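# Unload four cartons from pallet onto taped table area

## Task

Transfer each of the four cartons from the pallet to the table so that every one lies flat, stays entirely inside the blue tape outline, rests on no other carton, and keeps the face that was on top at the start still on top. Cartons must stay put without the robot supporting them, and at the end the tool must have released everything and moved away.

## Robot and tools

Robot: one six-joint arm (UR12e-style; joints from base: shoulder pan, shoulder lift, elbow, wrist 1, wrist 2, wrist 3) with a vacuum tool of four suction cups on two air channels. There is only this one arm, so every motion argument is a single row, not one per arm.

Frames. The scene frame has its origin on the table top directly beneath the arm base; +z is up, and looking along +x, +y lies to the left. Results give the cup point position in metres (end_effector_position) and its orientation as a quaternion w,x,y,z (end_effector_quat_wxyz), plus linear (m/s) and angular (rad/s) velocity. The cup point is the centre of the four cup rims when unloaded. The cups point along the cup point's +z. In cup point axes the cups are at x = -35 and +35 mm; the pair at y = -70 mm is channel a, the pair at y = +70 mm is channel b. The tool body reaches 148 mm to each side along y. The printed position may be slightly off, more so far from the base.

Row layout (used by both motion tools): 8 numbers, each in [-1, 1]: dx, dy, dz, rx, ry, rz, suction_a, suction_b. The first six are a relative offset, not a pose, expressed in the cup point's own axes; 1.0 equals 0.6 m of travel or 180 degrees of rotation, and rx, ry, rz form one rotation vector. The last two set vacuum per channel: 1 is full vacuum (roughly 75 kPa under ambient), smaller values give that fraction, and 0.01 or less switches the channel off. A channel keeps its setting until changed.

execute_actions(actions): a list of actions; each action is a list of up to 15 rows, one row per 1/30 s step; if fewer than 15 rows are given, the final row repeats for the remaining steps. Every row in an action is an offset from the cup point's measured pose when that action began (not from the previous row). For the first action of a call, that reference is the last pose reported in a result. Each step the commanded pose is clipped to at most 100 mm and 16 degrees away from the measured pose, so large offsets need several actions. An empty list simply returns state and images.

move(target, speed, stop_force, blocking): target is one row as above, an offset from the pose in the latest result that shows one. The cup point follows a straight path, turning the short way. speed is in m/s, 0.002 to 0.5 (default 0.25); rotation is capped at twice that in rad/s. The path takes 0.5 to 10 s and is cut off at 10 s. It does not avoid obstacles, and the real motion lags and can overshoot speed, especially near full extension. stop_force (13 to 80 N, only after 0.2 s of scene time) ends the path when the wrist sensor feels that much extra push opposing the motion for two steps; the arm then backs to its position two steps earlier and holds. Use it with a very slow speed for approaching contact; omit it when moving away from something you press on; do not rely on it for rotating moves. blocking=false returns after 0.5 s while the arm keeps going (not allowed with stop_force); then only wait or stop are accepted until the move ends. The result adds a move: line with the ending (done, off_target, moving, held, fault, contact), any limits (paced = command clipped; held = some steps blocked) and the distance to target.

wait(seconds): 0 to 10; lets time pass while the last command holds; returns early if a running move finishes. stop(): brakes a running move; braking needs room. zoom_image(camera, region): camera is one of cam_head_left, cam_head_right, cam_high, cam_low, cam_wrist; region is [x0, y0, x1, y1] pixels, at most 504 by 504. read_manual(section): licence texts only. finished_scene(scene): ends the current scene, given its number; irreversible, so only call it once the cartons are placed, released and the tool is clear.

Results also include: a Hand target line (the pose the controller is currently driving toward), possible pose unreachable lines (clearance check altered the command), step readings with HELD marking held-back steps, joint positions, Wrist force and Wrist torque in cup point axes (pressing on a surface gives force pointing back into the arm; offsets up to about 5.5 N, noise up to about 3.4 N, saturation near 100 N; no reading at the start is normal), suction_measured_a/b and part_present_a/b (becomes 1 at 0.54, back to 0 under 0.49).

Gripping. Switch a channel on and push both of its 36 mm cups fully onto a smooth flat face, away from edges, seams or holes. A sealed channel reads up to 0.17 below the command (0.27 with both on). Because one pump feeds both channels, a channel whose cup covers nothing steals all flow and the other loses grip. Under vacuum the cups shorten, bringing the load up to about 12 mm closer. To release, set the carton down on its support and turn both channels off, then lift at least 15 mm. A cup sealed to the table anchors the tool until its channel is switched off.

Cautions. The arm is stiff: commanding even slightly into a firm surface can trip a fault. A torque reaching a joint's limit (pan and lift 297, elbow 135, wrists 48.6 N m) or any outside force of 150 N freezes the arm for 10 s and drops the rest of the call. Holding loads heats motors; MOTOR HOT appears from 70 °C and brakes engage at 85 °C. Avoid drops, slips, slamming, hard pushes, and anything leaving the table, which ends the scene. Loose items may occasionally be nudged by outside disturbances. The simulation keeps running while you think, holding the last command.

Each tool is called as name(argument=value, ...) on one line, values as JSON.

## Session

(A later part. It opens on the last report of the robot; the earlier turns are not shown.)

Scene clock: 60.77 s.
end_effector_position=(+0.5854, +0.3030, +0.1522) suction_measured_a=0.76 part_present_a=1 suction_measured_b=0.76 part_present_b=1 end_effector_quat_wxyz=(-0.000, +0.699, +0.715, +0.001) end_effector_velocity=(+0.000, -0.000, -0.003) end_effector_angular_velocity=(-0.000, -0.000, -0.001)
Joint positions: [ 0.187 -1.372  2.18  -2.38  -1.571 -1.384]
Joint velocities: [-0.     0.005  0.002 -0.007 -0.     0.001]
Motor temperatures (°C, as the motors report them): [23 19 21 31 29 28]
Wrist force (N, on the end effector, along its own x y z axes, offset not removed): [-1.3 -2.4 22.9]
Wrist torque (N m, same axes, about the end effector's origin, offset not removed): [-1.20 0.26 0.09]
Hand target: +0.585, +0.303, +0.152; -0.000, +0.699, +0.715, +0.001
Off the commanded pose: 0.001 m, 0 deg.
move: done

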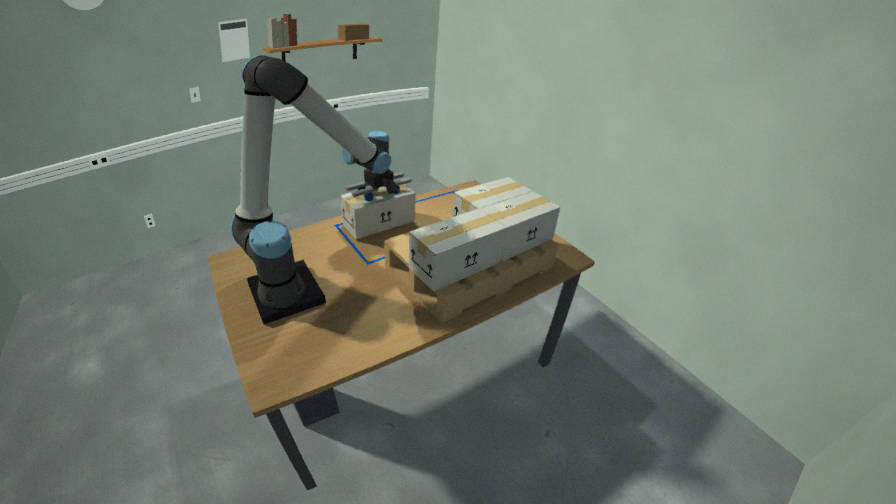

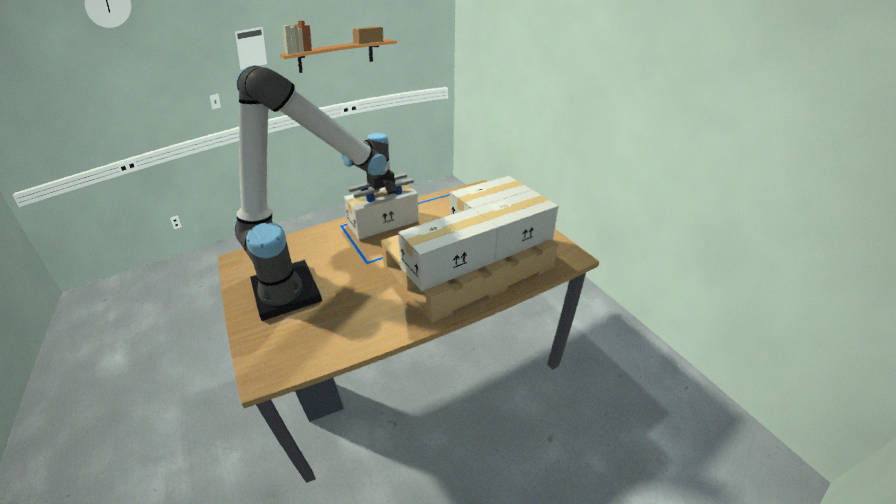

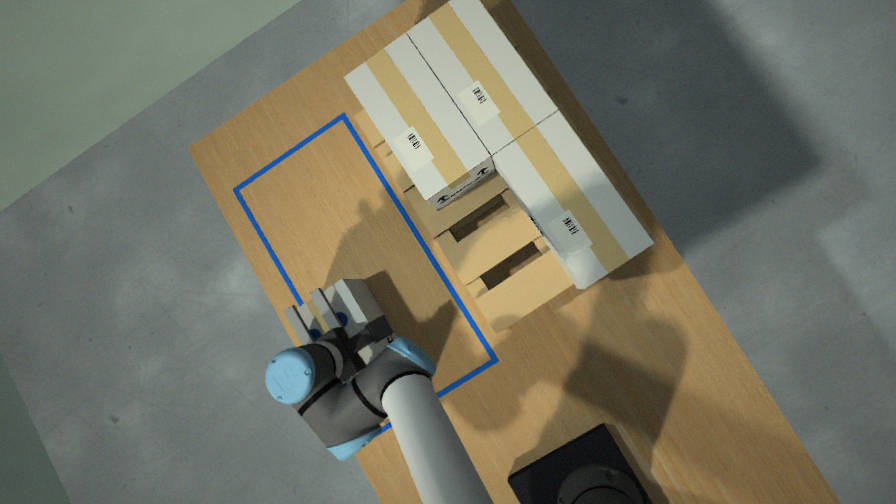

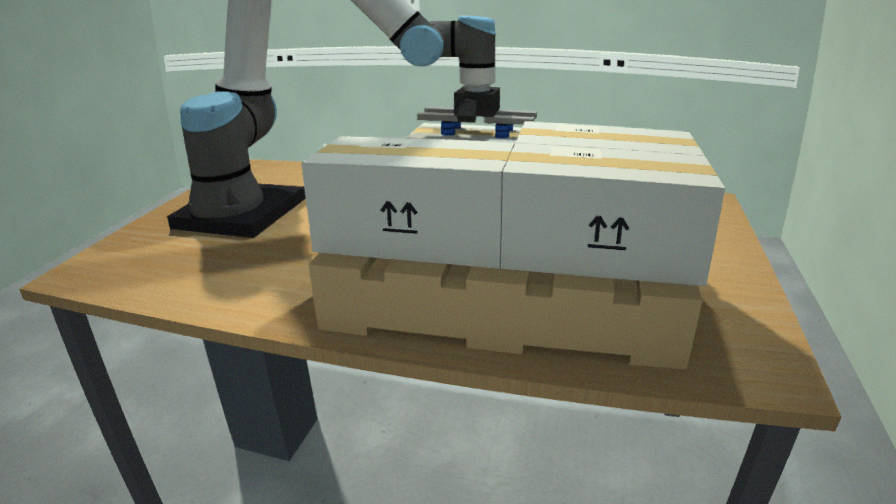

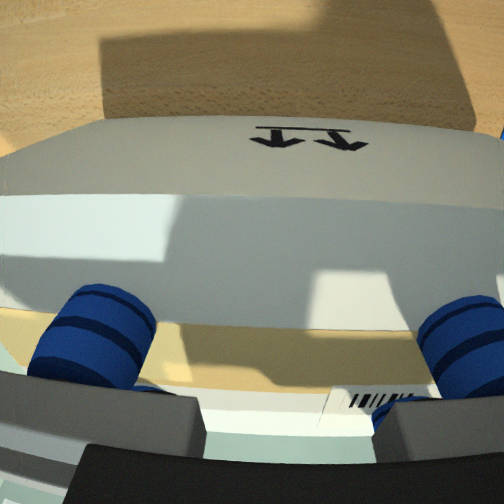

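move(target=[0,0,0.04,0,0,0,1,1], speed=0.012, stop_force=13)

execute_actions(actions=[[[0,0,-0.002,0,0,0,0,0]]])

move(target=[-0.05,0.05,-0.27,0,0,0,0,0], speed=0.25)

move(target=[-0.64,0.464,0,0,0,-0.008,0,0], speed=0.4)

zoom_image(camera="cam_high", region=[220,230,520,450])

Scene clock: 78.87 s.
end_effector_position=(+0.5854, +0.3031, +0.1438) suction_measured_a=0.76 part_present_a=1 suction_measured_b=0.76 part_present_b=1 end_effector_quat_wxyz=(-0.000, +0.699, +0.715, +0.001) end_effector_velocity=(-0.002, -0.000, +0.002) end_effector_angular_velocity=(-0.001, +0.005, +0.001)
Joint positions: [ 0.187 -1.359  2.186 -2.398 -1.57  -1.384]
Joint velocities: [ 0.    -0.005 -0.     0.01   0.    -0.   ]
Motor temperatures (°C, as the motors report them): [23 19 21 31 29 28]
Wrist force (N, on the end effector, along its own x y z axes, offset not removed): [-0.3 7.1 -14.7]
Wrist torque (N m, same axes, about the end effector's origin, offset not removed): [-2.49 -0.42 0.10]
Hand target: +0.585, +0.303, +0.144; -0.000, +0.699, +0.715, +0.001
Off the commanded pose: 0.016 m, 0 deg.
move: contact

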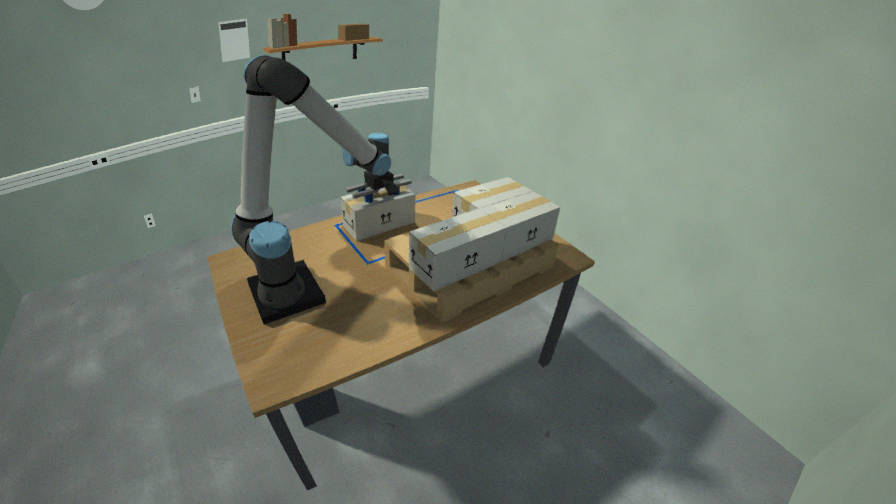

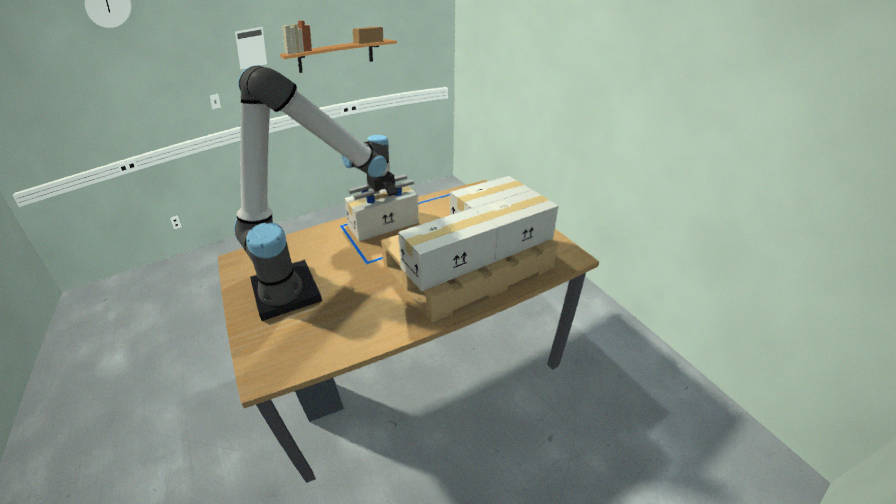

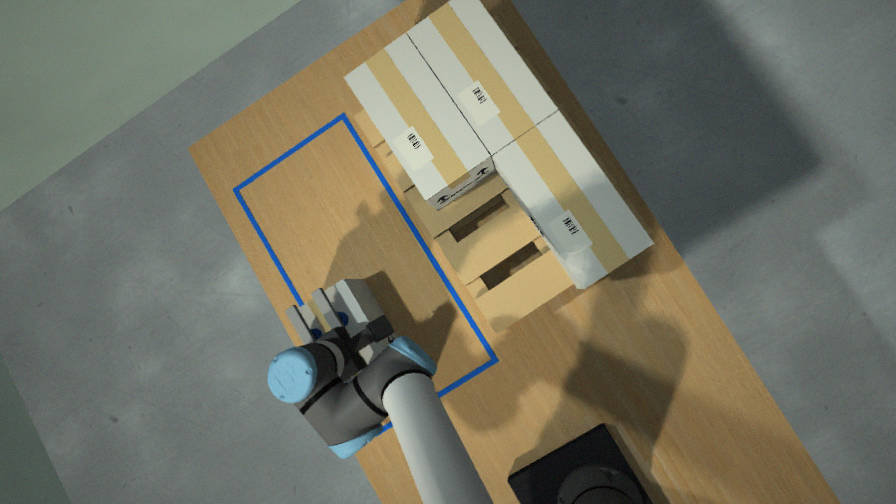

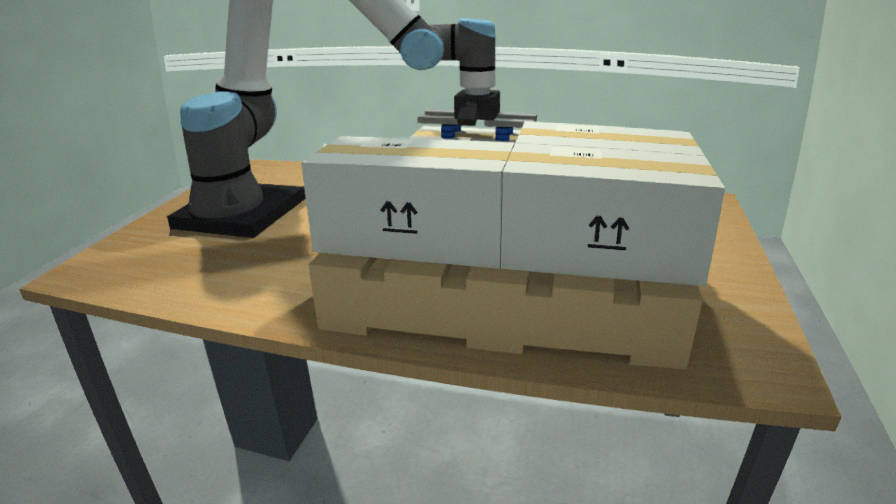

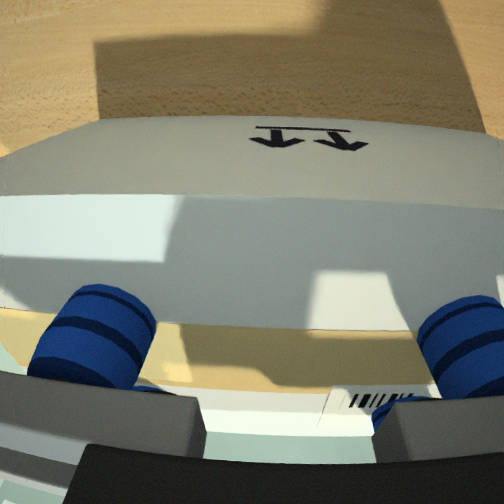

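Scene clock: 79.37 s.
end_effector_position=(+0.5854, +0.3031, +0.1450) suction_measured_a=0.01 part_present_a=0 suction_measured_b=0.01 part_present_b=0 end_effector_quat_wxyz=(-0.000, +0.699, +0.715, +0.001) end_effector_velocity=(-0.000, +0.000, -0.000) end_effector_angular_velocity=(-0.000, +0.000, +0.001)
Joint positions: [ 0.187 -1.361  2.185 -2.395 -1.57  -1.384]
Joint velocities: [ 0.001 -0.     0.     0.    -0.    -0.   ]
Motor temperatures (°C, as the motors report them): [23 19 21 31 29 28]
Wrist force (N, on the end effector, along its own x y z axes, offset not removed): [-1.3 -4.5 -50.4]
Wrist torque (N m, same axes, about the end effector's origin, offset not removed): [-0.56 -0.06 0.09]
Hand target: +0.585, +0.303, +0.145; -0.000, +0.699, +0.715, +0.001
Off the commanded pose: 0.000 m, 0 deg.
Step readings (end_effector_position):
0: (+0.5854, +0.3031, +0.1438)
1: (+0.5854, +0.3031, +0.1438)
2: (+0.5853, +0.3031, +0.1440)
4: (+0.5855, +0.3031, +0.1445)
8: (+0.5855, +0.3031, +0.1449)
15: end_effector_position above

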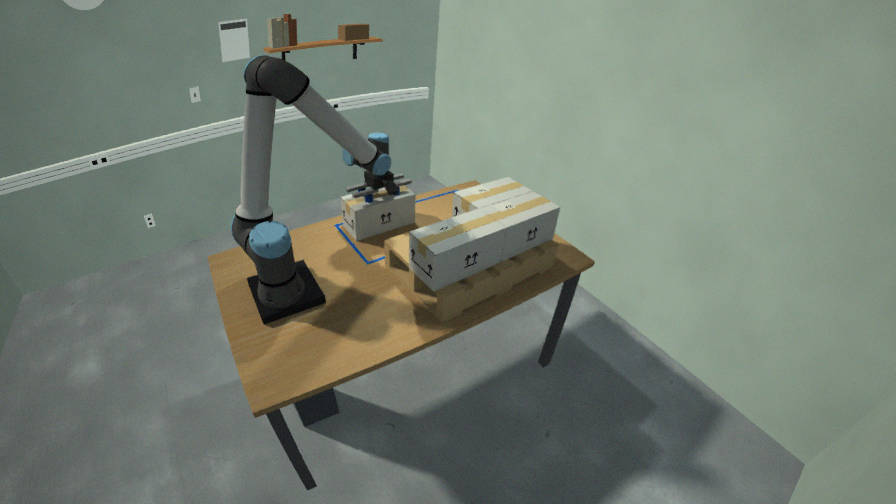

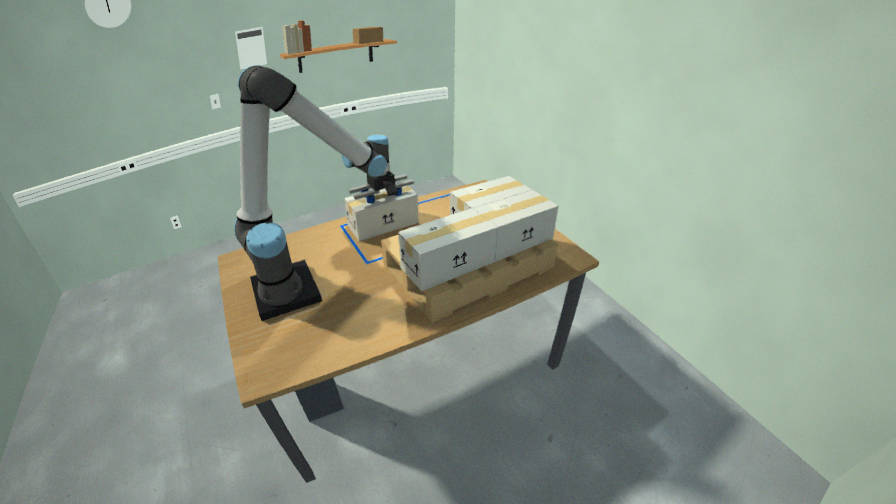

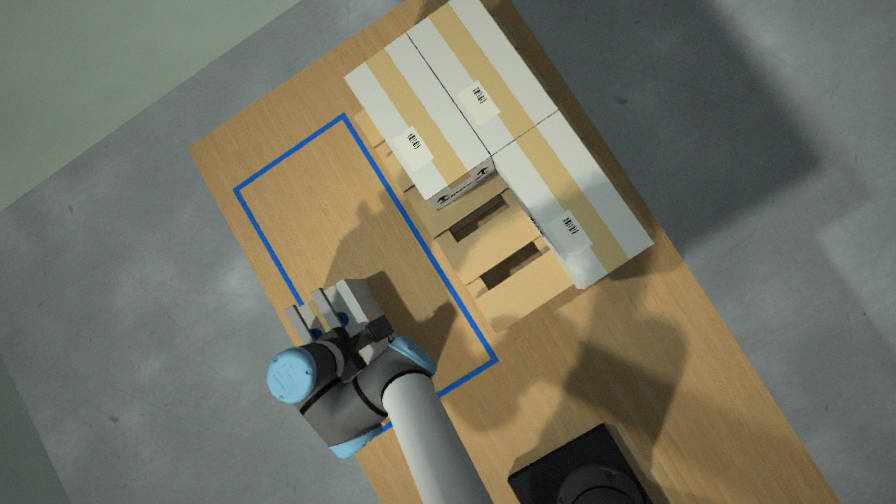

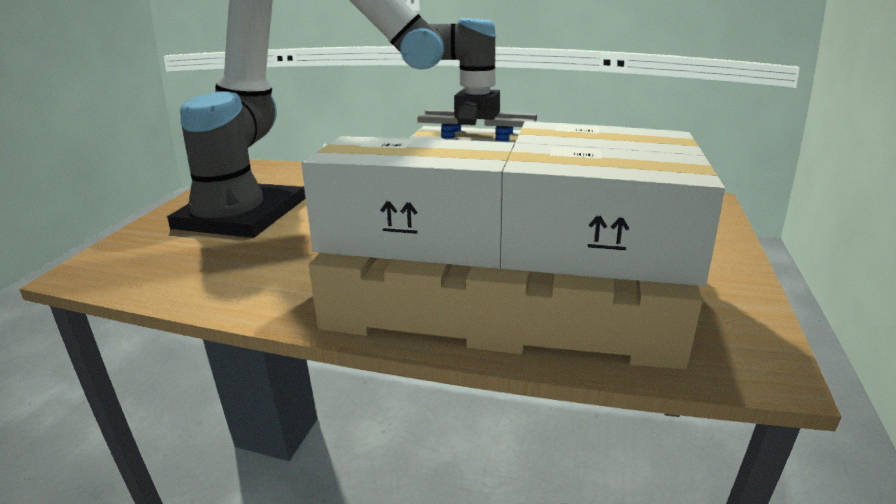

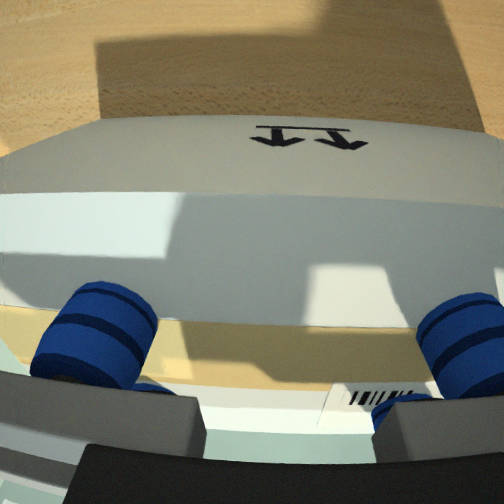

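Scene clock: 80.73 s.
end_effector_position=(+0.6161, +0.2737, +0.3065) suction_measured_a=0.01 part_present_a=0 suction_measured_b=0.01 part_present_b=0 end_effector_quat_wxyz=(-0.000, +0.699, +0.715, +0.001) end_effector_velocity=(+0.002, -0.001, +0.004) end_effector_angular_velocity=(-0.000, -0.001, -0.001)
Joint positions: [ 0.134 -1.525  2.018 -2.065 -1.571 -1.437]
Joint velocities: [-0.002 -0.002 -0.005  0.006 -0.    -0.001]
Motor temperatures (°C, as the motors report them): [23 19 21 31 29 28]
Wrist force (N, on the end effector, along its own x y z axes, offset not removed): [-1.4 -2.8 0.2]
Wrist torque (N m, same axes, about the end effector's origin, offset not removed): [-0.45 0.06 0.03]
Hand target: +0.616, +0.274, +0.307; -0.000, +0.699, +0.715, +0.001
Off the commanded pose: 0.000 m, 0 deg.
move: done

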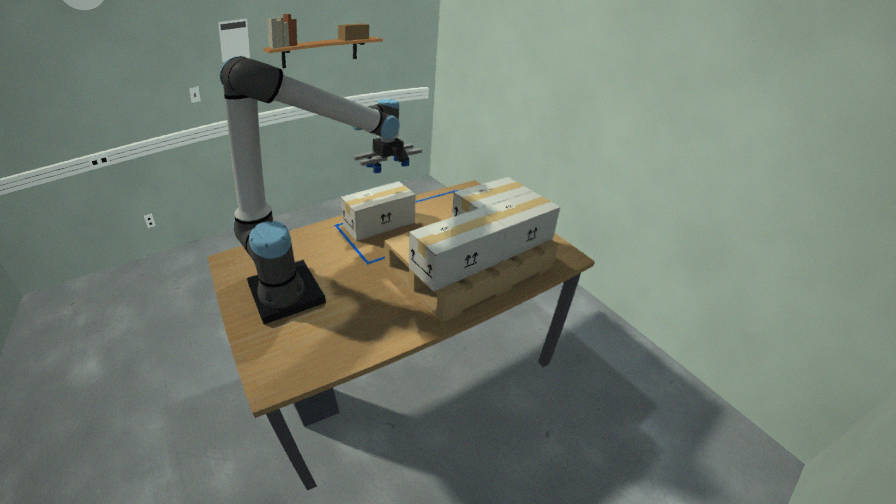

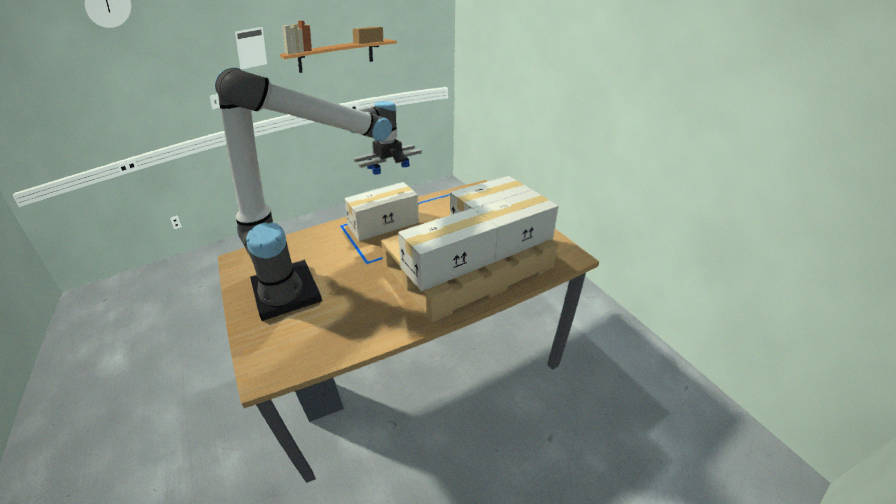

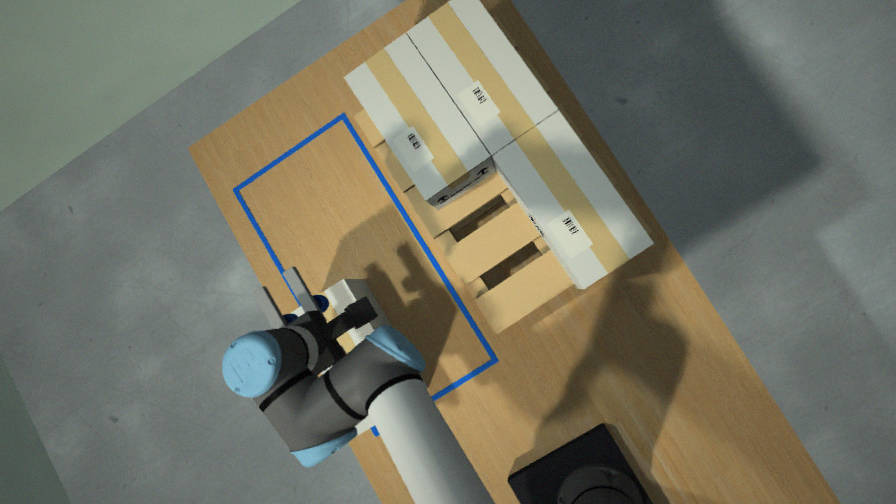

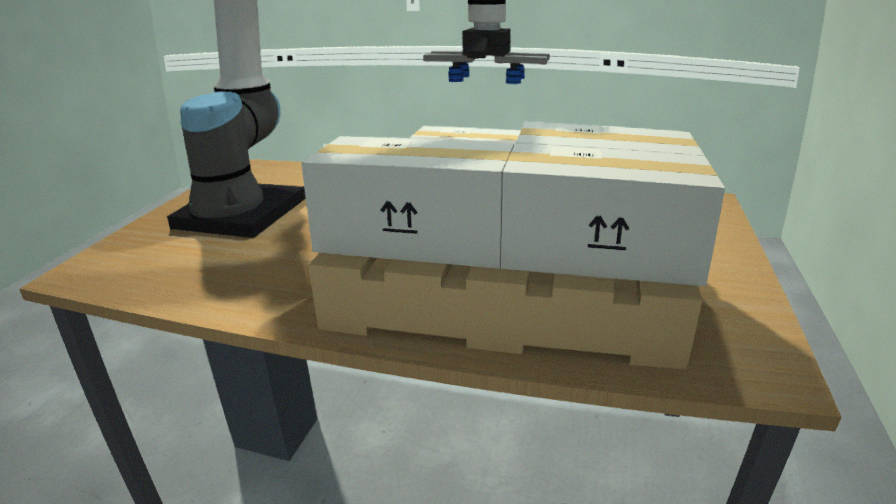

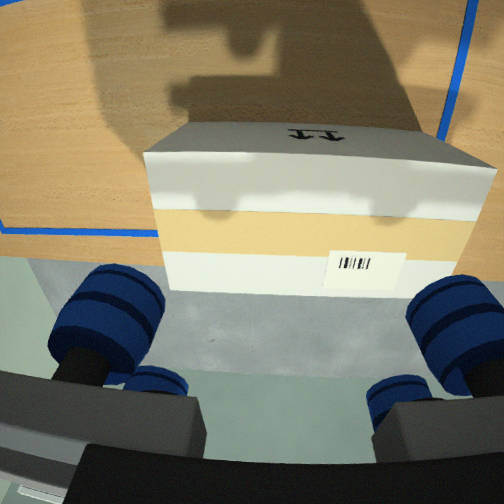

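Scene clock: 82.73 s.
end_effector_position=(+0.9031, -0.1033, +0.3064) suction_measured_a=0.01 part_present_a=0 suction_measured_b=0.01 part_present_b=0 end_effector_quat_wxyz=(+0.000, +0.690, +0.724, +0.001) end_effector_velocity=(+0.002, -0.002, +0.000) end_effector_angular_velocity=(+0.000, +0.000, -0.000)
Joint positions: [-0.33  -1.16   1.555 -1.967 -1.571 -1.926]
Joint velocities: [-0.002  0.003 -0.005  0.002  0.    -0.001]
Motor temperatures (°C, as the motors report them): [23 19 21 31 29 28]
Wrist force (N, on the end effector, along its own x y z axes, offset not removed): [-1.4 -2.0 0.0]
Wrist torque (N m, same axes, about the end effector's origin, offset not removed): [-0.33 0.17 0.06]
Hand target: +0.903, -0.104, +0.306; +0.000, +0.690, +0.724, +0.001
Off the commanded pose: 0.000 m, 0 deg.
move: done

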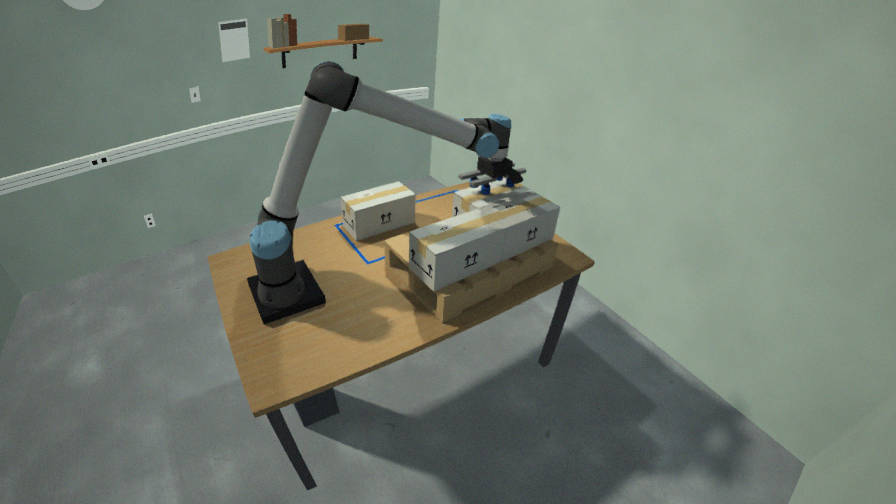

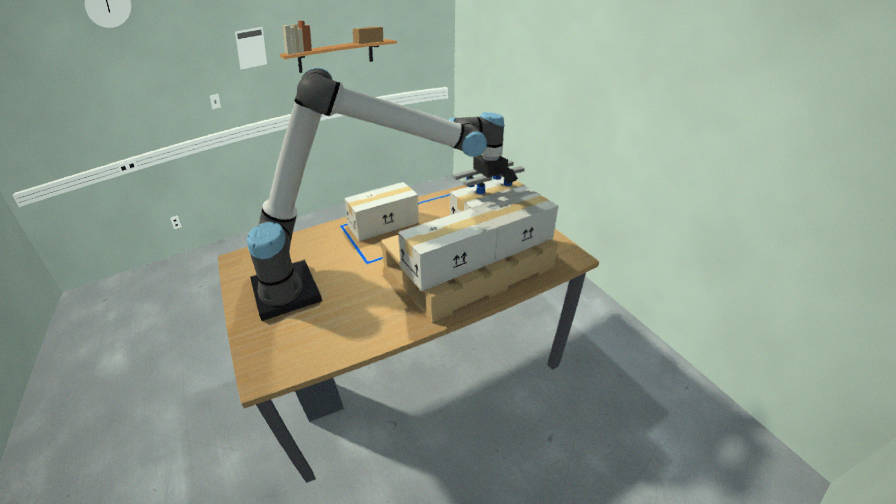

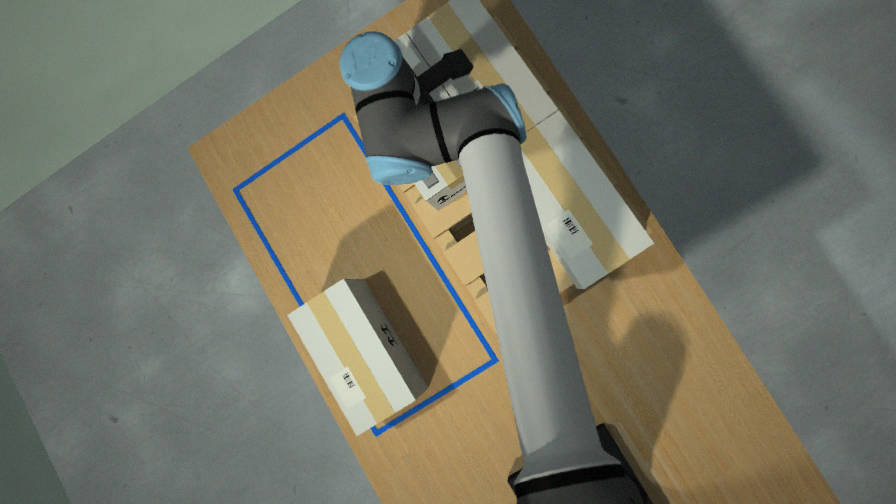

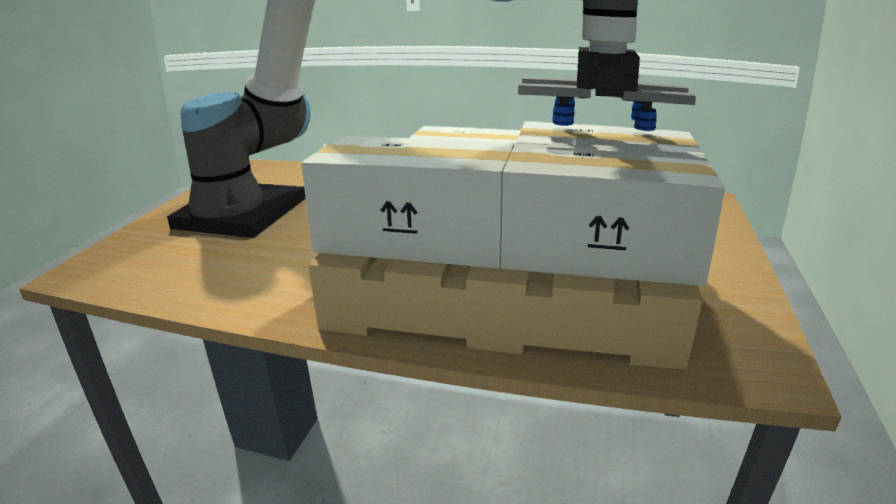

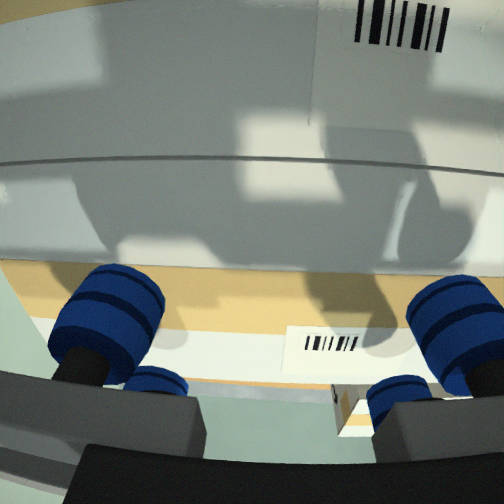

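Region (220, 230, 520, 450) of cam_high's 896x504 image, scaled by 1.680, with more detail than that image has; it fills the top 370 rows of this view, and the rest is white.

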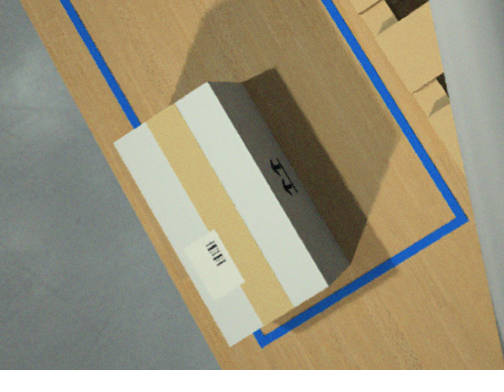

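move(target=[0,0.01,0.062,0,0,0,1,1], speed=0.06)

execute_actions(actions=[[[0,0,0,0,0,0,1,1]]])

Scene clock: 99.57 s.
end_effector_position=(+0.9090, -0.1030, +0.2693) suction_measured_a=0.50 part_present_a=0 suction_measured_b=0.50 part_present_b=0 end_effector_quat_wxyz=(+0.000, +0.690, +0.724, +0.001) end_effector_velocity=(+0.001, -0.001, -0.001) end_effector_angular_velocity=(-0.001, -0.004, -0.001)
Joint positions: [-0.328 -1.126  1.576 -2.022 -1.571 -1.923]
Joint velocities: [-0.     0.002 -0.    -0.005  0.     0.   ]
Motor temperatures (°C, as the motors report them): [23 19 21 31 29 28]
Wrist force (N, on the end effector, along its own x y z axes, offset not removed): [1.8 -3.8 13.4]
Wrist torque (N m, same axes, about the end effector's origin, offset not removed): [-1.65 -0.94 0.25]
Hand target: +0.909, -0.103, +0.269; +0.000, +0.690, +0.724, +0.001
Off the commanded pose: 0.000 m, 0 deg.
move: done

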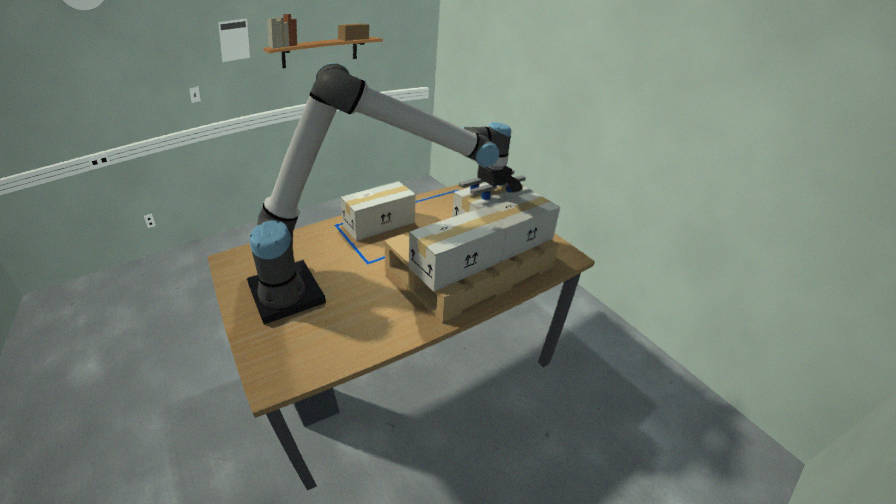

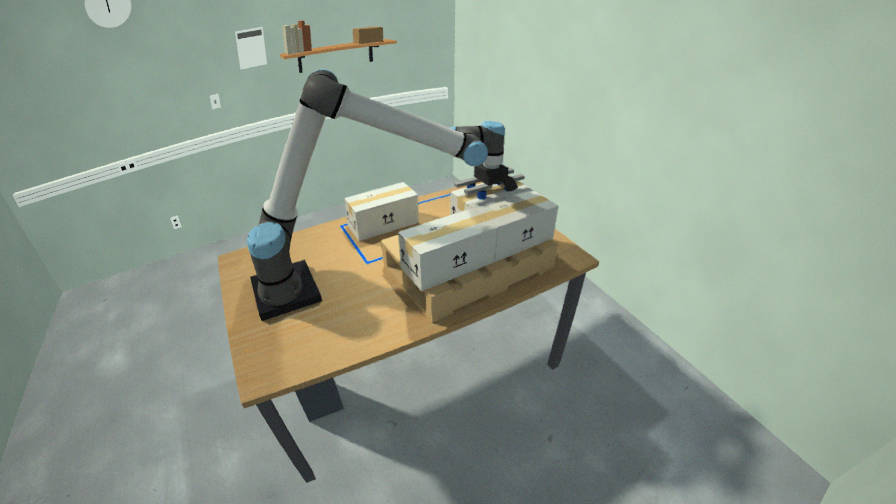

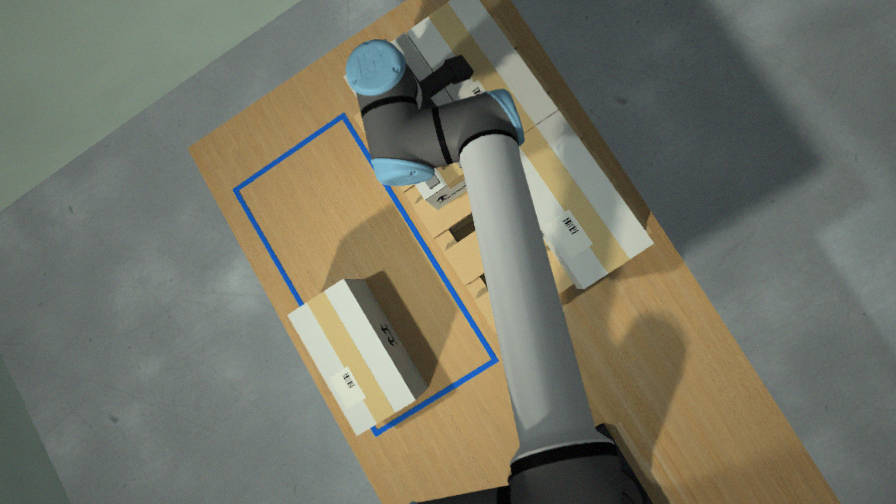

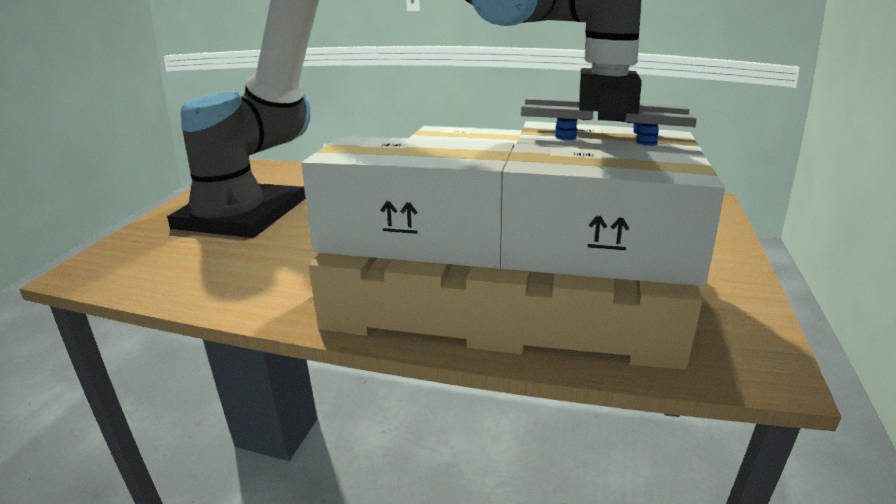

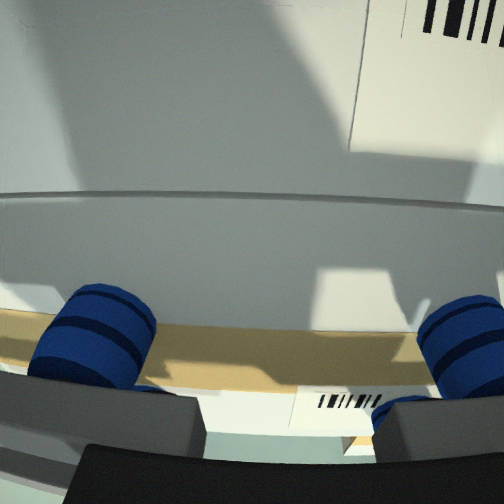

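Scene clock: 100.07 s.
end_effector_position=(+0.9090, -0.1030, +0.2693) suction_measured_a=0.73 part_present_a=1 suction_measured_b=0.73 part_present_b=1 end_effector_quat_wxyz=(+0.000, +0.690, +0.724, +0.001) end_effector_velocity=(+0.000, -0.000, -0.001) end_effector_angular_velocity=(+0.001, +0.001, -0.000)
Joint positions: [-0.328 -1.126  1.576 -2.022 -1.571 -1.923]
Joint velocities: [-0.     0.001 -0.     0.     0.     0.   ]
Motor temperatures (°C, as the motors report them): [23 19 21 31 29 28]
Wrist force (N, on the end effector, along its own x y z axes, offset not removed): [1.1 3.5 11.6]
Wrist torque (N m, same axes, about the end effector's origin, offset not removed): [-1.64 -1.20 0.21]
Hand target: +0.909, -0.103, +0.269; +0.000, +0.690, +0.724, +0.001
Off the commanded pose: 0.000 m, 0 deg.
Step readings (end_effector_position):
0: (+0.9090, -0.1030, +0.2693)
1: (+0.9091, -0.1030, +0.2693)
2: (+0.9091, -0.1030, +0.2693)
4: (+0.9091, -0.1030, +0.2693)
8: (+0.9091, -0.1030, +0.2693)
15: end_effector_position above

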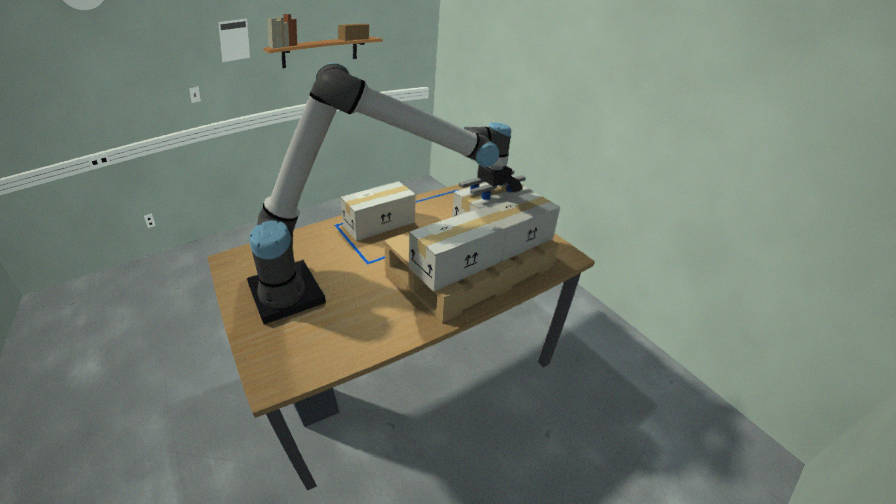

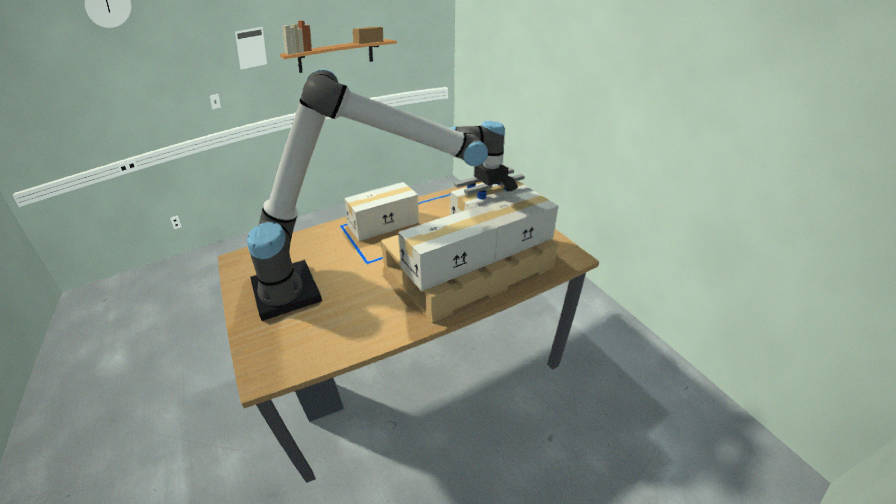

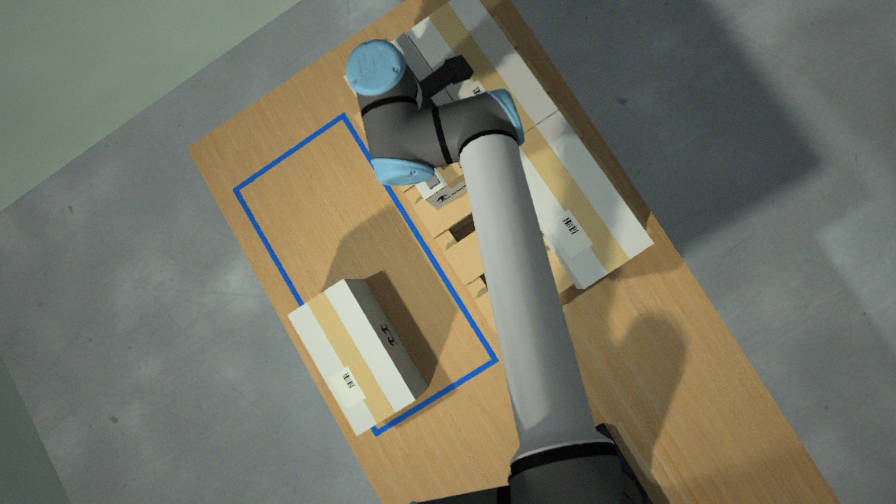

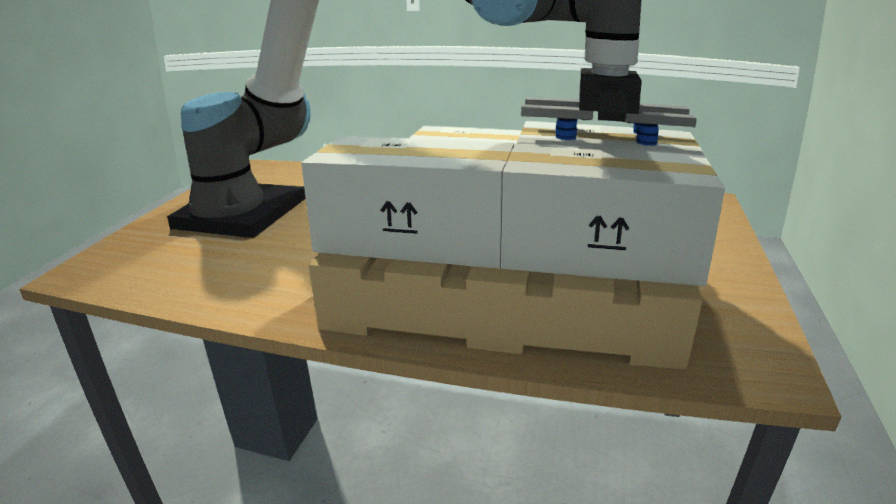

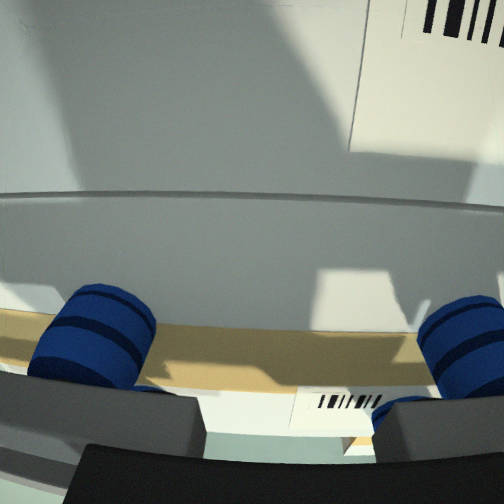

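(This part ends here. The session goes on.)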